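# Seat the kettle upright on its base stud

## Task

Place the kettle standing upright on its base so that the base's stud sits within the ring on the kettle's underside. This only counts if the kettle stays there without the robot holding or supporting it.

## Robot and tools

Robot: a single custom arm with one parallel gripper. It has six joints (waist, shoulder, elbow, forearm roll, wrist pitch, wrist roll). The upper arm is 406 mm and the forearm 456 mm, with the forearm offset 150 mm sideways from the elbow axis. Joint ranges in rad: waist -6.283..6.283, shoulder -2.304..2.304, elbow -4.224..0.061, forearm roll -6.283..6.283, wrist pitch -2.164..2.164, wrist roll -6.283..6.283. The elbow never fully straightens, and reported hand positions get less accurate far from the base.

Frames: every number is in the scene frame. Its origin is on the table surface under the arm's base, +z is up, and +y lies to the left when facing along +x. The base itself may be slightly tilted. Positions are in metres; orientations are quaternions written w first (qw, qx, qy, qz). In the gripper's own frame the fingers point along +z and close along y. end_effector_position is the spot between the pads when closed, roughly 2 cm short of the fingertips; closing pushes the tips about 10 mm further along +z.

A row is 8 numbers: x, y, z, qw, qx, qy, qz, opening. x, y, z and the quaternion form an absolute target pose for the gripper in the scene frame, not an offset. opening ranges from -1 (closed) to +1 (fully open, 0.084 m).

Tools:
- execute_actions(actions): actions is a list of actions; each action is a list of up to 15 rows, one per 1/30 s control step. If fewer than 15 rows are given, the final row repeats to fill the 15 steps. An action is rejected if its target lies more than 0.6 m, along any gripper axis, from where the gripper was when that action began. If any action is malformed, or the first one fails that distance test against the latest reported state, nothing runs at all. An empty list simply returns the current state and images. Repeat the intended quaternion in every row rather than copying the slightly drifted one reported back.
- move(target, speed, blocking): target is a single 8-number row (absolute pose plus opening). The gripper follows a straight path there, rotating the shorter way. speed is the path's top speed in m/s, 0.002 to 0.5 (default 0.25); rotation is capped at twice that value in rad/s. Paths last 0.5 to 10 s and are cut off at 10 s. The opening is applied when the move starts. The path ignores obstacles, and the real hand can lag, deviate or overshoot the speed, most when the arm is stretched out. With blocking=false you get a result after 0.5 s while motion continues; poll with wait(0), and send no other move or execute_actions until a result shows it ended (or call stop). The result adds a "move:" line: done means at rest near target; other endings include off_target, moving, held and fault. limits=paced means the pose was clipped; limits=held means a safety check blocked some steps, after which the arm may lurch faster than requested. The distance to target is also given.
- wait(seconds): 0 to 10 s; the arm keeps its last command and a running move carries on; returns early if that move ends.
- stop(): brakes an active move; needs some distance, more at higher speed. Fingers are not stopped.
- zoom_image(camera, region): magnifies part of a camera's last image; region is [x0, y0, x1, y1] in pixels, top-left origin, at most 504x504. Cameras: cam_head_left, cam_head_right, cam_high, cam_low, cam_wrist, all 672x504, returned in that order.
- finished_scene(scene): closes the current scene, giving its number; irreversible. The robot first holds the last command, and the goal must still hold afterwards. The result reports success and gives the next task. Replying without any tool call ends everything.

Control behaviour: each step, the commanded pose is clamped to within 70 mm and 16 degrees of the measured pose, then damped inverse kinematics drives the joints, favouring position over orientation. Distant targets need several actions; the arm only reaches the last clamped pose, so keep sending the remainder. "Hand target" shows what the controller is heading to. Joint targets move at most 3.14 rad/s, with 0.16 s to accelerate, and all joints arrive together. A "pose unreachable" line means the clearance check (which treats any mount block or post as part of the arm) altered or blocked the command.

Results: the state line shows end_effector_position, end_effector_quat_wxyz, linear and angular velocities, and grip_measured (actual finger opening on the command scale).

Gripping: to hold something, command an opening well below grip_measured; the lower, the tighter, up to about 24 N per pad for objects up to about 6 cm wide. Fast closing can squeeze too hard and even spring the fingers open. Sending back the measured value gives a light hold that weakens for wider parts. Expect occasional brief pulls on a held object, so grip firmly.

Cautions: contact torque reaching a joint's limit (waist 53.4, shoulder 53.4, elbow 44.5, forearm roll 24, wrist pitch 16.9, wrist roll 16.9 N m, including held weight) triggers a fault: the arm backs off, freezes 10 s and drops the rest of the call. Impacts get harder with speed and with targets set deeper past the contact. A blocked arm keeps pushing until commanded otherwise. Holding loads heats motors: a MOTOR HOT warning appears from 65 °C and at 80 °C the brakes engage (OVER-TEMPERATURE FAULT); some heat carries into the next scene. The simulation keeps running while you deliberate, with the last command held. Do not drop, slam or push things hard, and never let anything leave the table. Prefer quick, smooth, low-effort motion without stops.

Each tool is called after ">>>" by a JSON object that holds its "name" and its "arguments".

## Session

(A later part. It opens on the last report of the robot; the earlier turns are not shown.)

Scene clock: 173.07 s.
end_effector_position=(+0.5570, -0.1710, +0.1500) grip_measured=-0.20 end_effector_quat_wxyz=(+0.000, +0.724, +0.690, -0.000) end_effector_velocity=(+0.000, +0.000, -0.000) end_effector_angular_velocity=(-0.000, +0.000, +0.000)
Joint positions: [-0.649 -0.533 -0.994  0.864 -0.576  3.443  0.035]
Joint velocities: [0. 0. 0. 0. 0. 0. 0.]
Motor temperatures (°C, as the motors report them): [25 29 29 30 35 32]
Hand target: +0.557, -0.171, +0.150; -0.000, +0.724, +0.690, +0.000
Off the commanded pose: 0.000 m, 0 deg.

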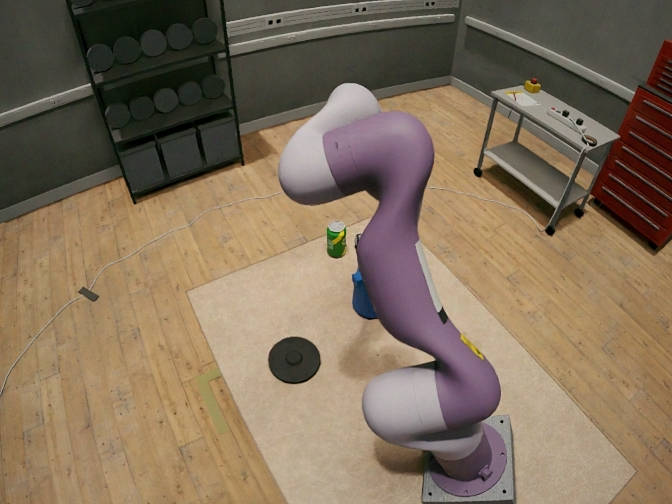

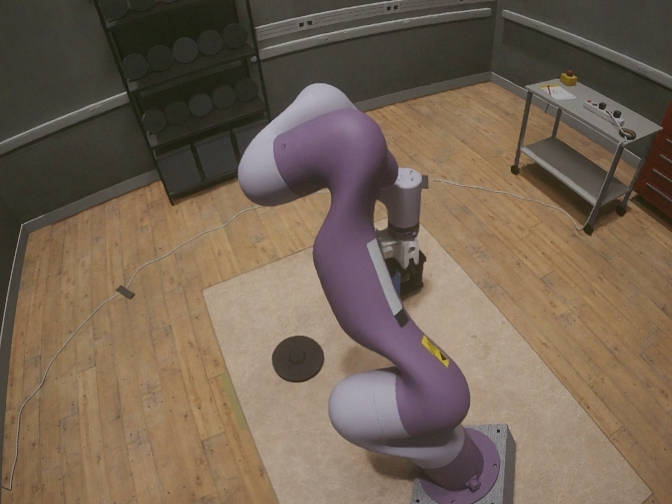

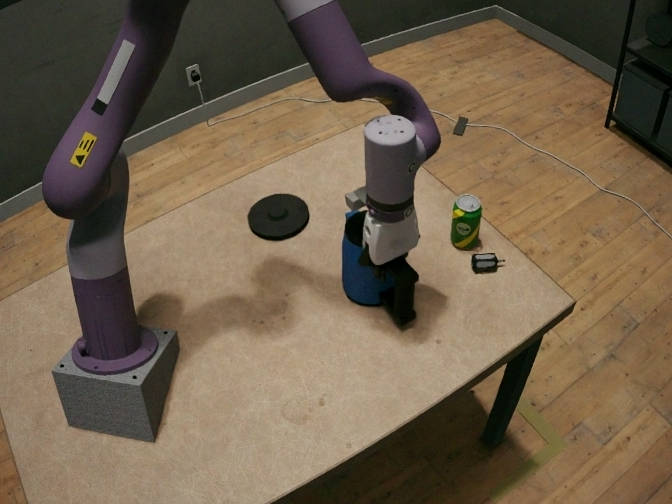

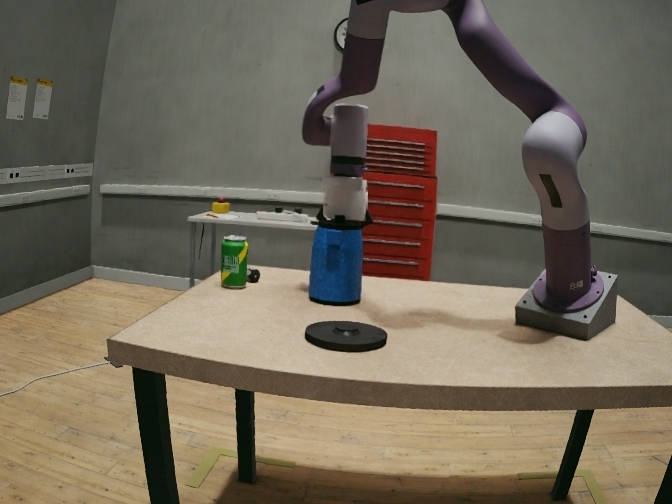

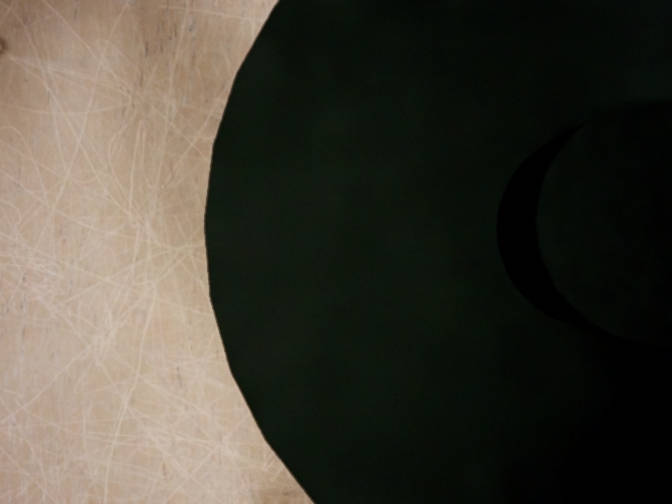

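>>> {"name": "move", "arguments": {"target": [0.557, -0.171, 0.20, 0.0, 0.7236, 0.6903, 0.0, -1.0], "speed": 0.05}}

>>> {"name": "zoom_image", "arguments": {"camera": "cam_high", "region": [300, 150, 480, 330]}}

Scene clock: 178.37 s.
end_effector_position=(+0.5568, -0.1708, +0.1998) grip_measured=-0.20 end_effector_quat_wxyz=(-0.000, +0.724, +0.690, +0.000) end_effector_velocity=(+0.000, +0.000, +0.001) end_effector_angular_velocity=(+0.000, -0.000, -0.000)
Joint positions: [-0.687 -0.45  -0.994  0.762 -0.647  3.526  0.035]
Joint velocities: [-0.     0.002 -0.    -0.002 -0.002  0.002 -0.   ]
Motor temperatures (°C, as the motors report them): [25 29 29 30 35 32]
Hand target: +0.557, -0.171, +0.200; -0.000, +0.724, +0.690, +0.000
Off the commanded pose: 0.000 m, 0 deg.
move: done

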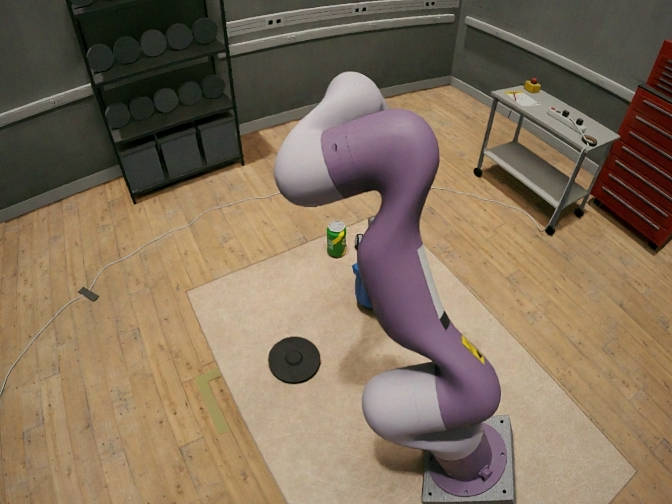

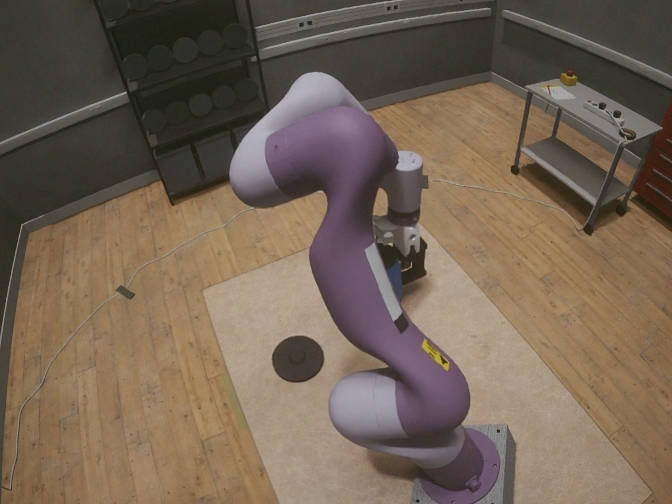

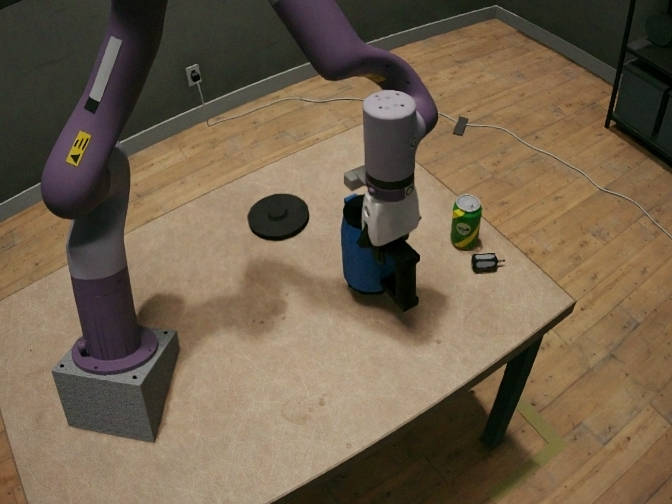

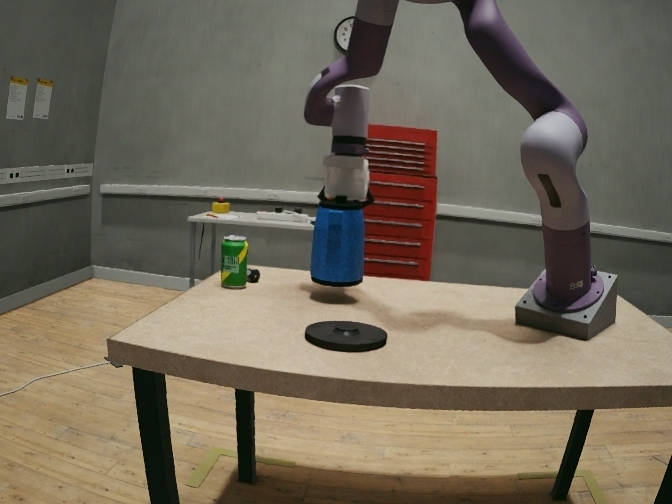

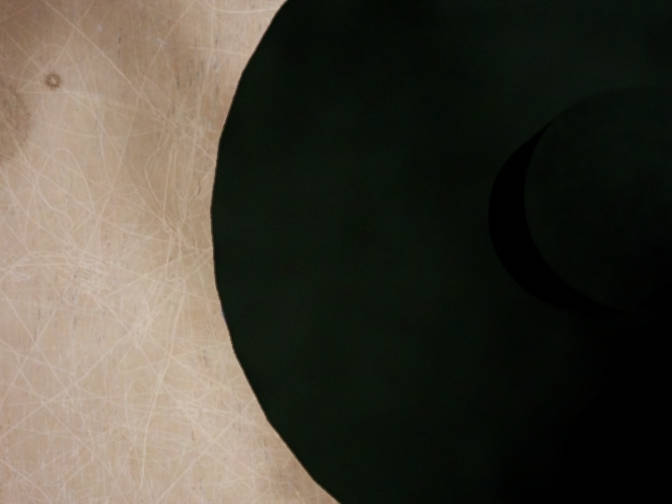

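Region (300, 150, 480, 330) of cam_high's 672x504 image, scaled by 2.800, with more detail than that image has.

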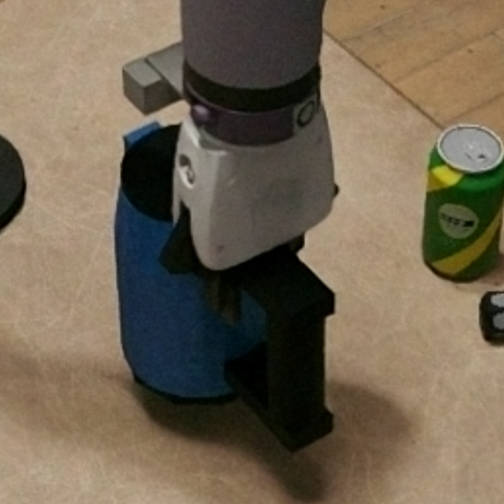

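>>> {"name": "execute_actions", "arguments": {"actions": []}}

Scene clock: 181.17 s.
end_effector_position=(+0.5569, -0.1709, +0.2001) grip_measured=-0.20 end_effector_quat_wxyz=(-0.000, +0.724, +0.690, +0.000) end_effector_velocity=(-0.000, -0.000, +0.000) end_effector_angular_velocity=(-0.001, -0.000, -0.001)
Joint positions: [-0.688 -0.45  -0.994  0.762 -0.648  3.526  0.035]
Joint velocities: [-0.001  0.    -0.    -0.     0.001  0.001  0.   ]
Motor temperatures (°C, as the motors report them): [25 29 29 30 35 32]
Hand target: +0.557, -0.171, +0.200; -0.000, +0.724, +0.690, +0.000
Off the commanded pose: 0.000 m, 0 deg.

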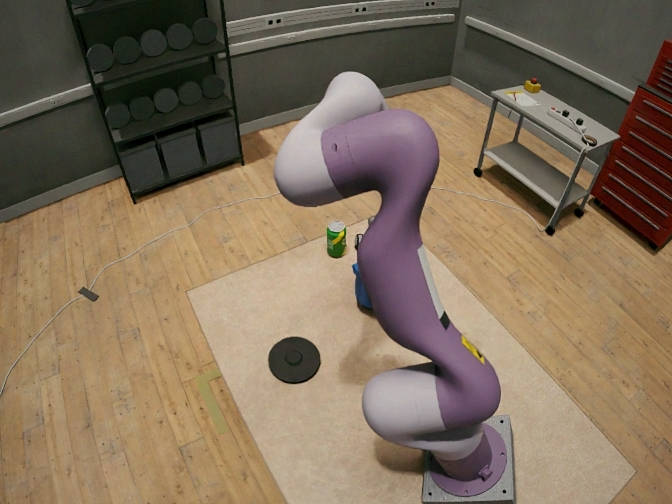

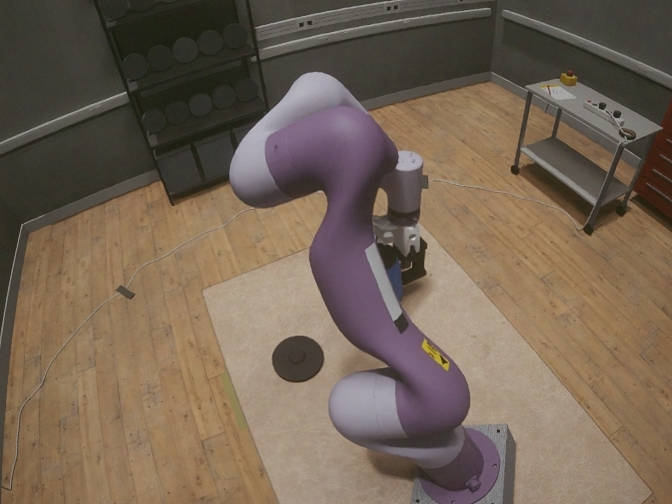

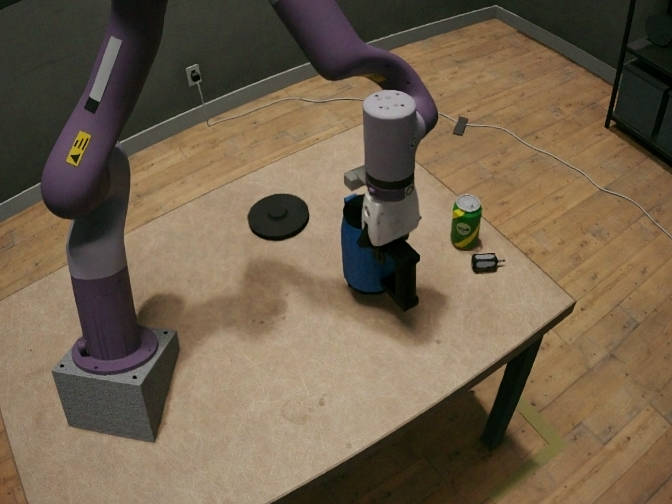

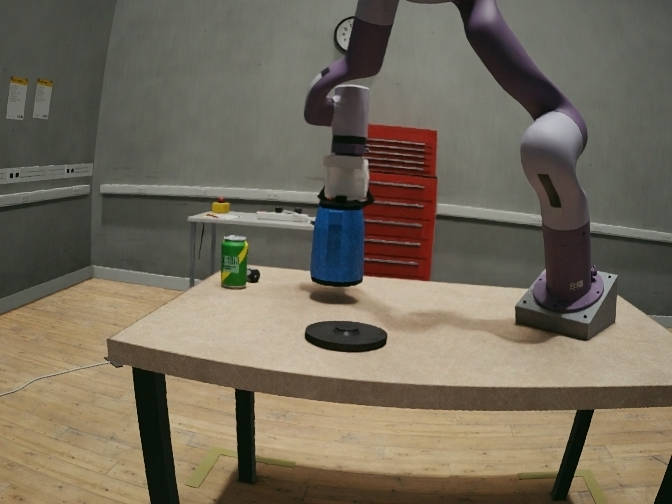

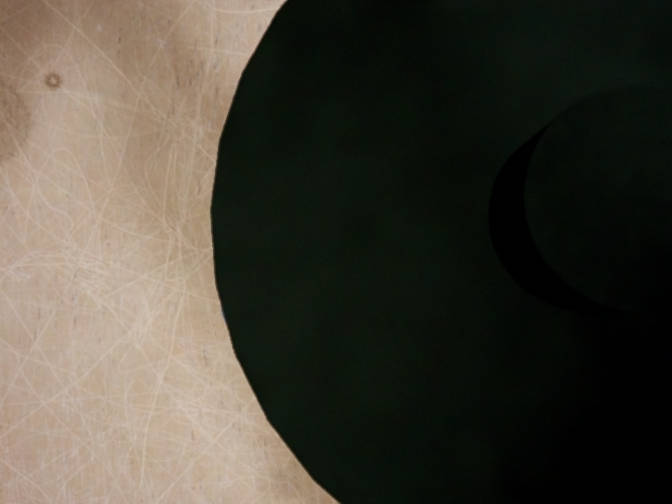

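>>> {"name": "move", "arguments": {"target": [0.500, 0.1335, 0.20, -0.0193, 0.7233, 0.6900, 0.0202, -1.0], "speed": 0.1}}

>>> {"name": "zoom_image", "arguments": {"camera": "cam_low", "region": [260, 180, 440, 360]}}

>>> {"name": "zoom_image", "arguments": {"camera": "cam_high", "region": [210, 90, 370, 250]}}

Scene clock: 202.20 s.
end_effector_position=(+0.5008, +0.1343, +0.1995) grip_measured=-0.20 end_effector_quat_wxyz=(-0.020, +0.724, +0.690, +0.021) end_effector_velocity=(-0.001, +0.003, -0.000) end_effector_angular_velocity=(+0.001, +0.002, +0.001)
Joint positions: [-0.159  0.028 -0.616  0.857 -0.547  3.965  0.035]
Joint velocities: [ 0.007  0.002  0.001 -0.003  0.     0.008  0.   ]
Motor temperatures (°C, as the motors report them): [25 29 29 30 35 32]
Hand target: +0.501, +0.135, +0.200; -0.020, +0.723, +0.690, +0.021
Off the commanded pose: 0.001 m, 0 deg.
move: done

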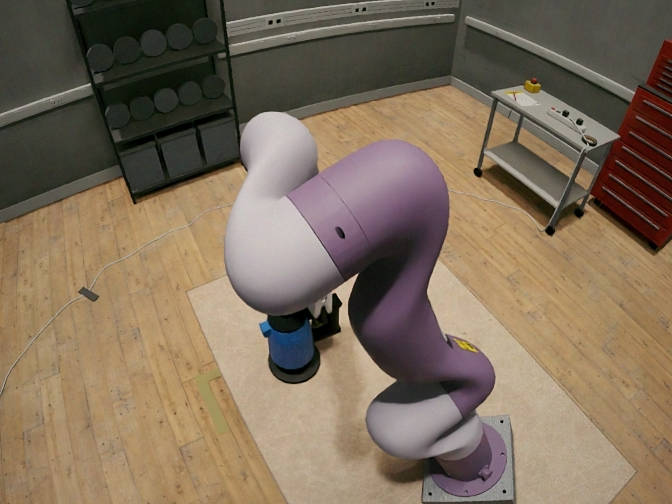

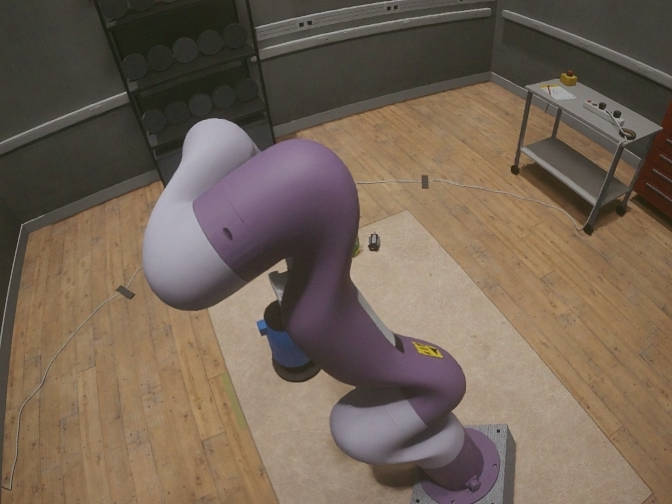

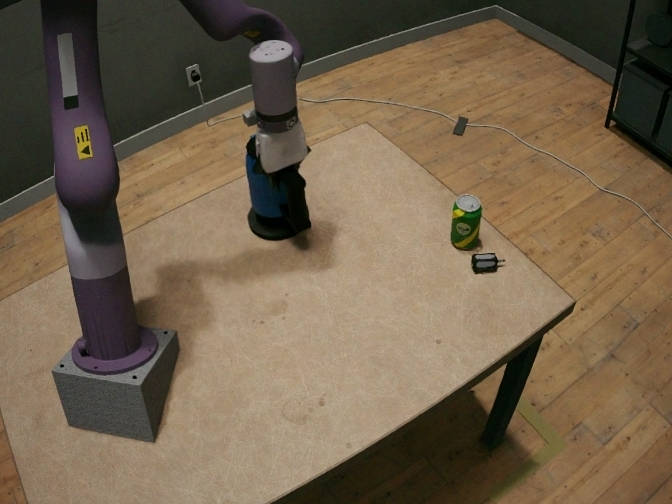

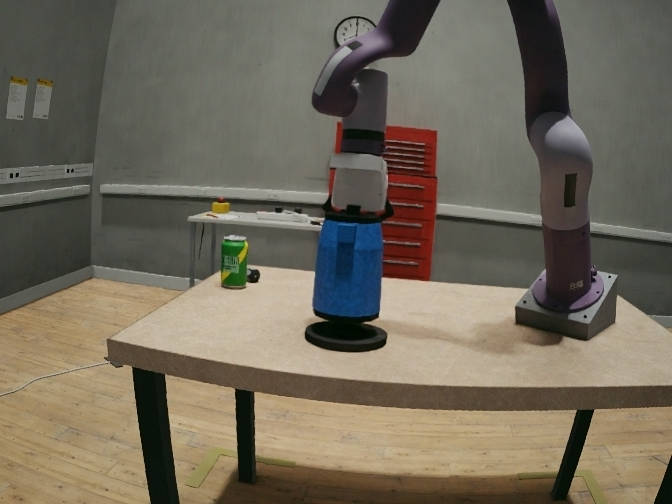

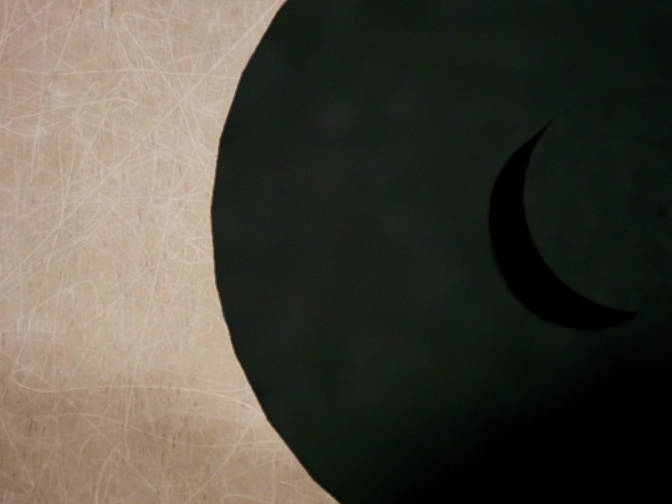

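Region (260, 180, 440, 360) of cam_low's 672x504 image, scaled by 2.800, with more detail than that image has.

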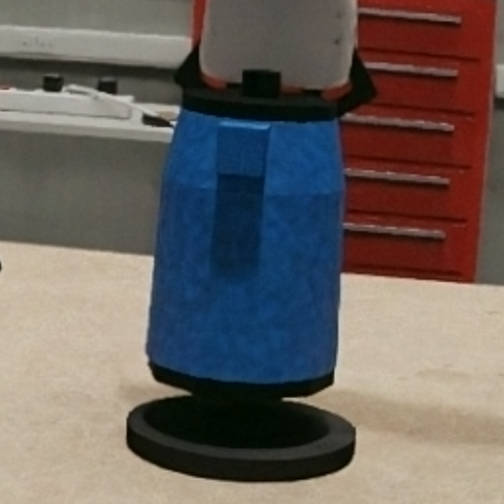

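Region (210, 90, 370, 250) of cam_high's 672x504 image, scaled by 3.150, with more detail than that image has.

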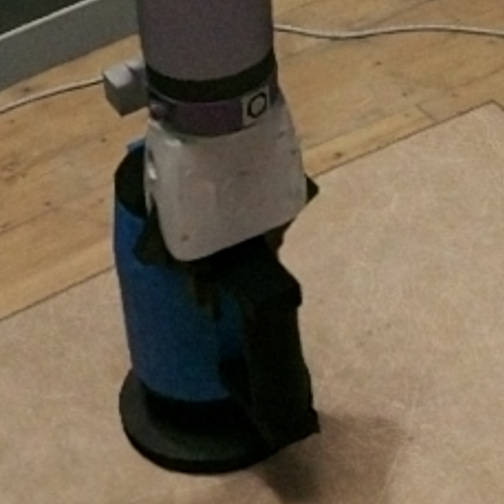

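>>> {"name": "move", "arguments": {"target": [0.500, 0.1335, 0.18, -0.0193, 0.7233, 0.6900, 0.0202, -1.0], "speed": 0.04}}

>>> {"name": "zoom_image", "arguments": {"camera": "cam_head_left", "region": [240, 290, 350, 400]}}

>>> {"name": "zoom_image", "arguments": {"camera": "cam_low", "region": [260, 180, 440, 360]}}

>>> {"name": "zoom_image", "arguments": {"camera": "cam_high", "region": [210, 90, 370, 250]}}

Scene clock: 211.03 s.
end_effector_position=(+0.5001, +0.1335, +0.1802) grip_measured=-0.20 end_effector_quat_wxyz=(-0.019, +0.723, +0.690, +0.020) end_effector_velocity=(+0.001, -0.000, -0.001) end_effector_angular_velocity=(-0.000, -0.002, +0.001)
Joint positions: [-0.142 -0.014 -0.612  0.918 -0.509  3.908  0.035]
Joint velocities: [ 0.    -0.003 -0.     0.007  0.003 -0.008 -0.   ]
Motor temperatures (°C, as the motors report them): [25 29 29 30 35 32]
Hand target: +0.500, +0.133, +0.180; -0.019, +0.723, +0.690, +0.020
Off the commanded pose: 0.000 m, 0 deg.
move: done

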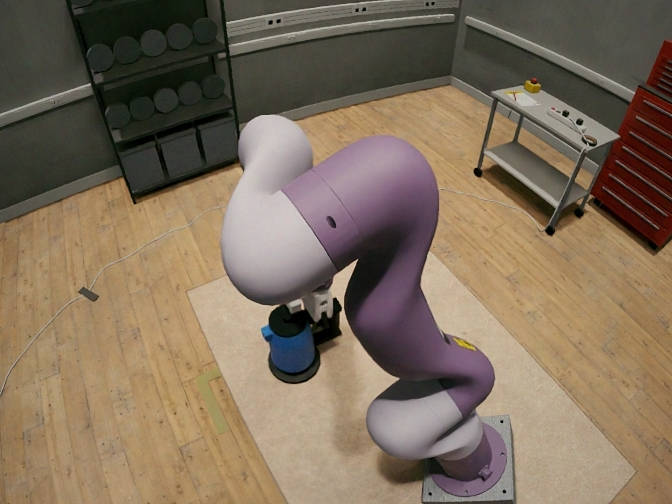

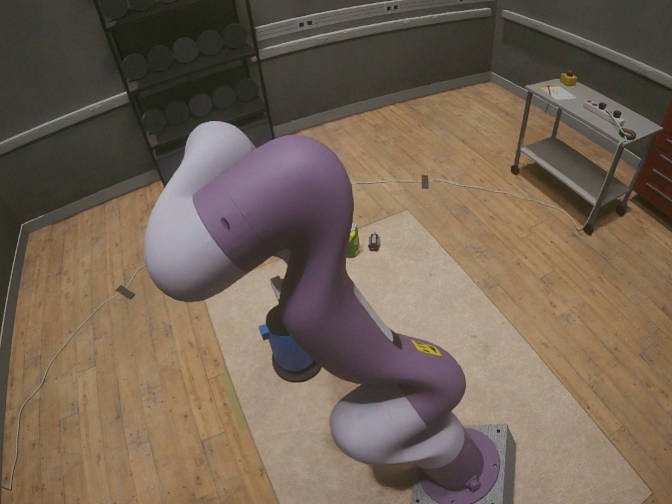

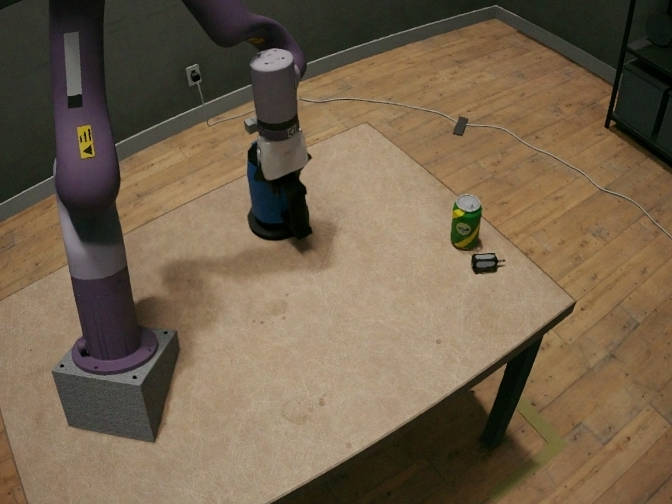

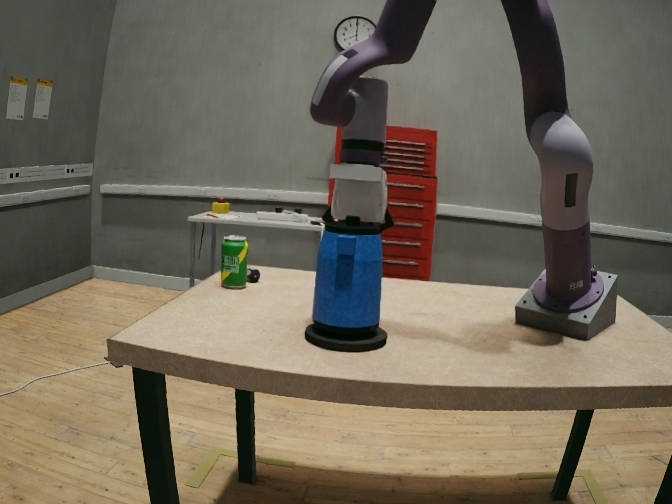

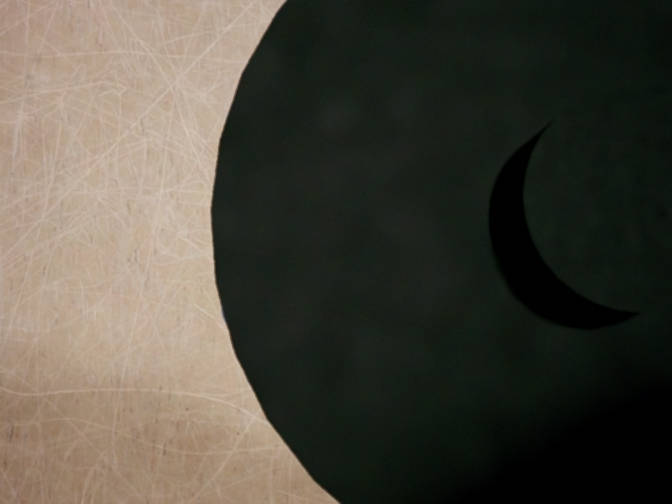

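Region (240, 290, 350, 400) of cam_head_left's 672x504 image, scaled by 4.582, with more detail than that image has.

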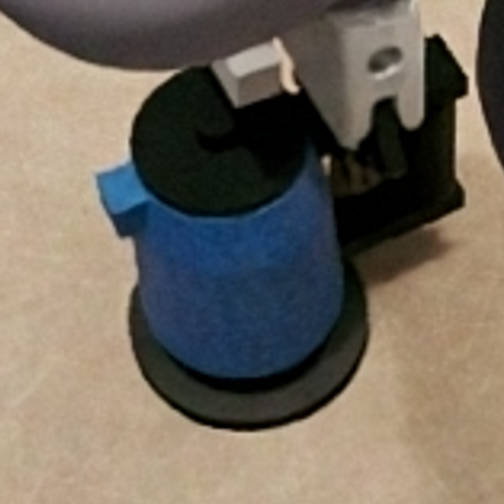

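Region (260, 180, 440, 360) of cam_low's 672x504 image, scaled by 2.800, with more detail than that image has.

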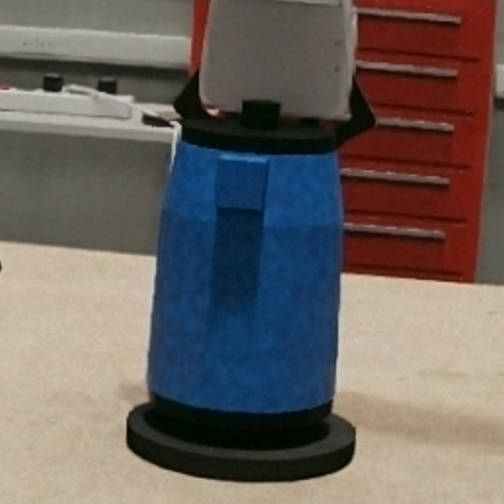

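Region (210, 90, 370, 250) of cam_high's 672x504 image, scaled by 3.150, with more detail than that image has.

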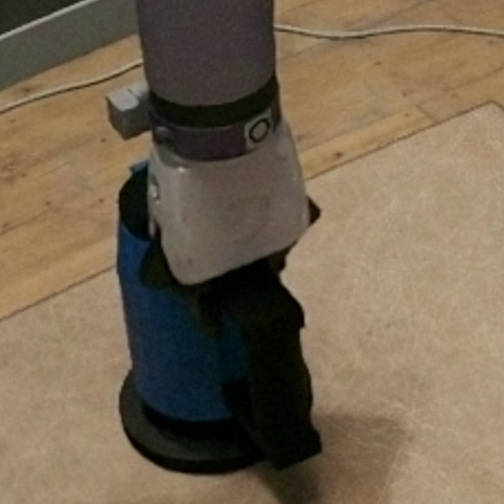

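>>> {"name": "move", "arguments": {"target": [0.500, 0.132, 0.165, -0.0193, 0.7233, 0.6900, 0.0202, -1.0], "speed": 0.02}}

>>> {"name": "zoom_image", "arguments": {"camera": "cam_head_left", "region": [240, 290, 350, 400]}}

>>> {"name": "zoom_image", "arguments": {"camera": "cam_low", "region": [260, 180, 440, 360]}}

Scene clock: 221.23 s.
end_effector_position=(+0.5002, +0.1320, +0.1653) grip_measured=-0.20 end_effector_quat_wxyz=(-0.019, +0.723, +0.690, +0.020) end_effector_velocity=(+0.001, +0.000, -0.000) end_effector_angular_velocity=(+0.002, -0.002, +0.003)
Joint positions: [-0.133 -0.05  -0.612  0.975 -0.484  3.852  0.035]
Joint velocities: [-0.    -0.001 -0.001  0.005 -0.    -0.008  0.   ]
Motor temperatures (°C, as the motors report them): [25 29 29 30 35 32]
Hand target: +0.500, +0.132, +0.165; -0.019, +0.723, +0.690, +0.020
Off the commanded pose: 0.000 m, 0 deg.
move: done

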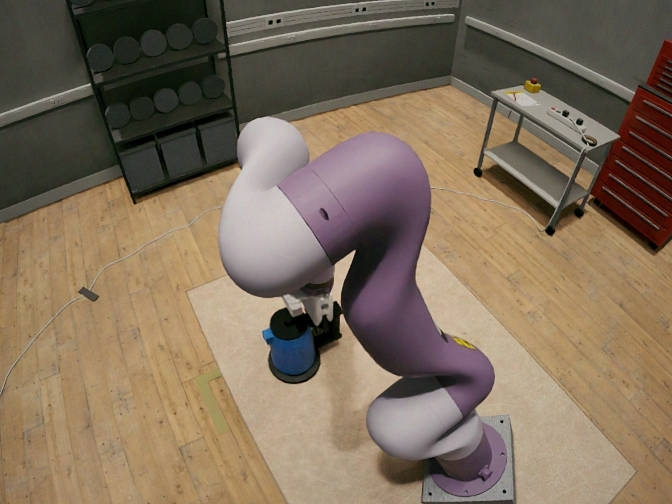

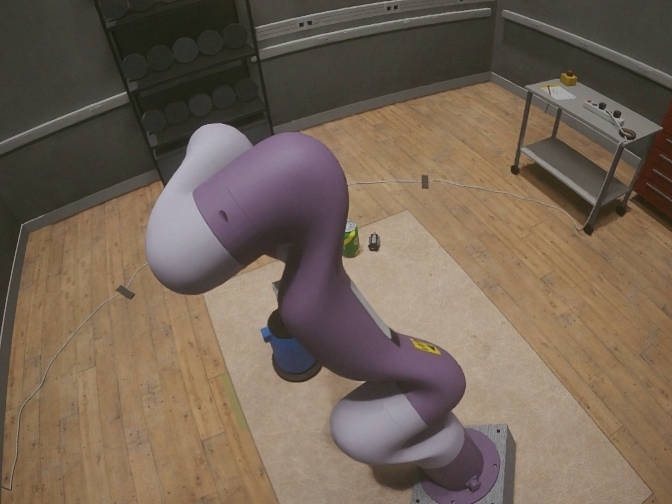

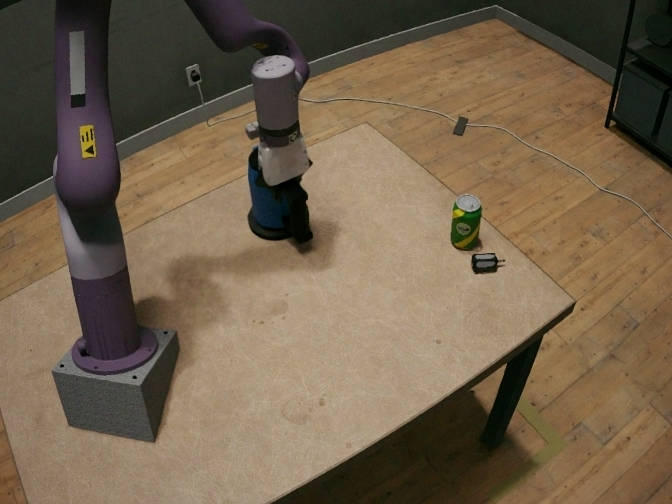

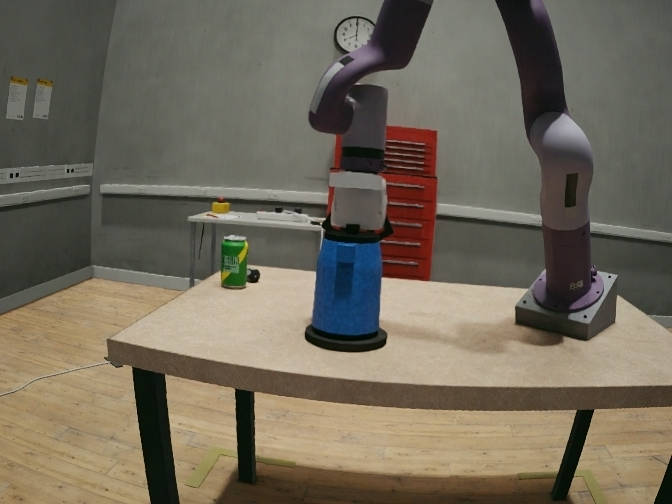

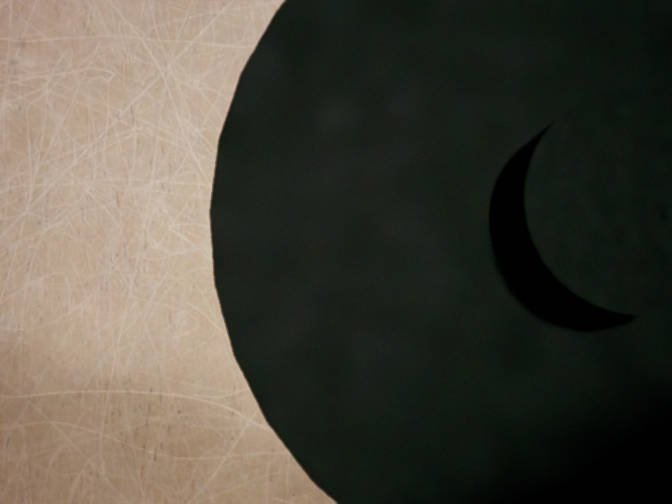

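Region (240, 290, 350, 400) of cam_head_left's 672x504 image, scaled by 4.582, with more detail than that image has.

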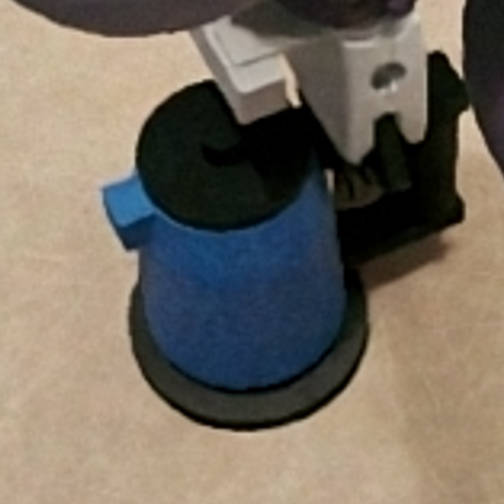

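Region (260, 180, 440, 360) of cam_low's 672x504 image, scaled by 2.800, with more detail than that image has.

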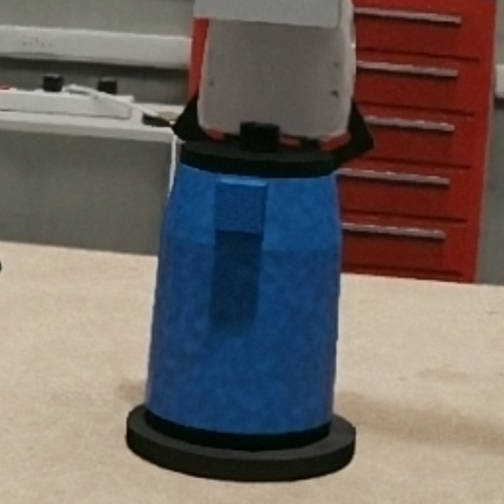

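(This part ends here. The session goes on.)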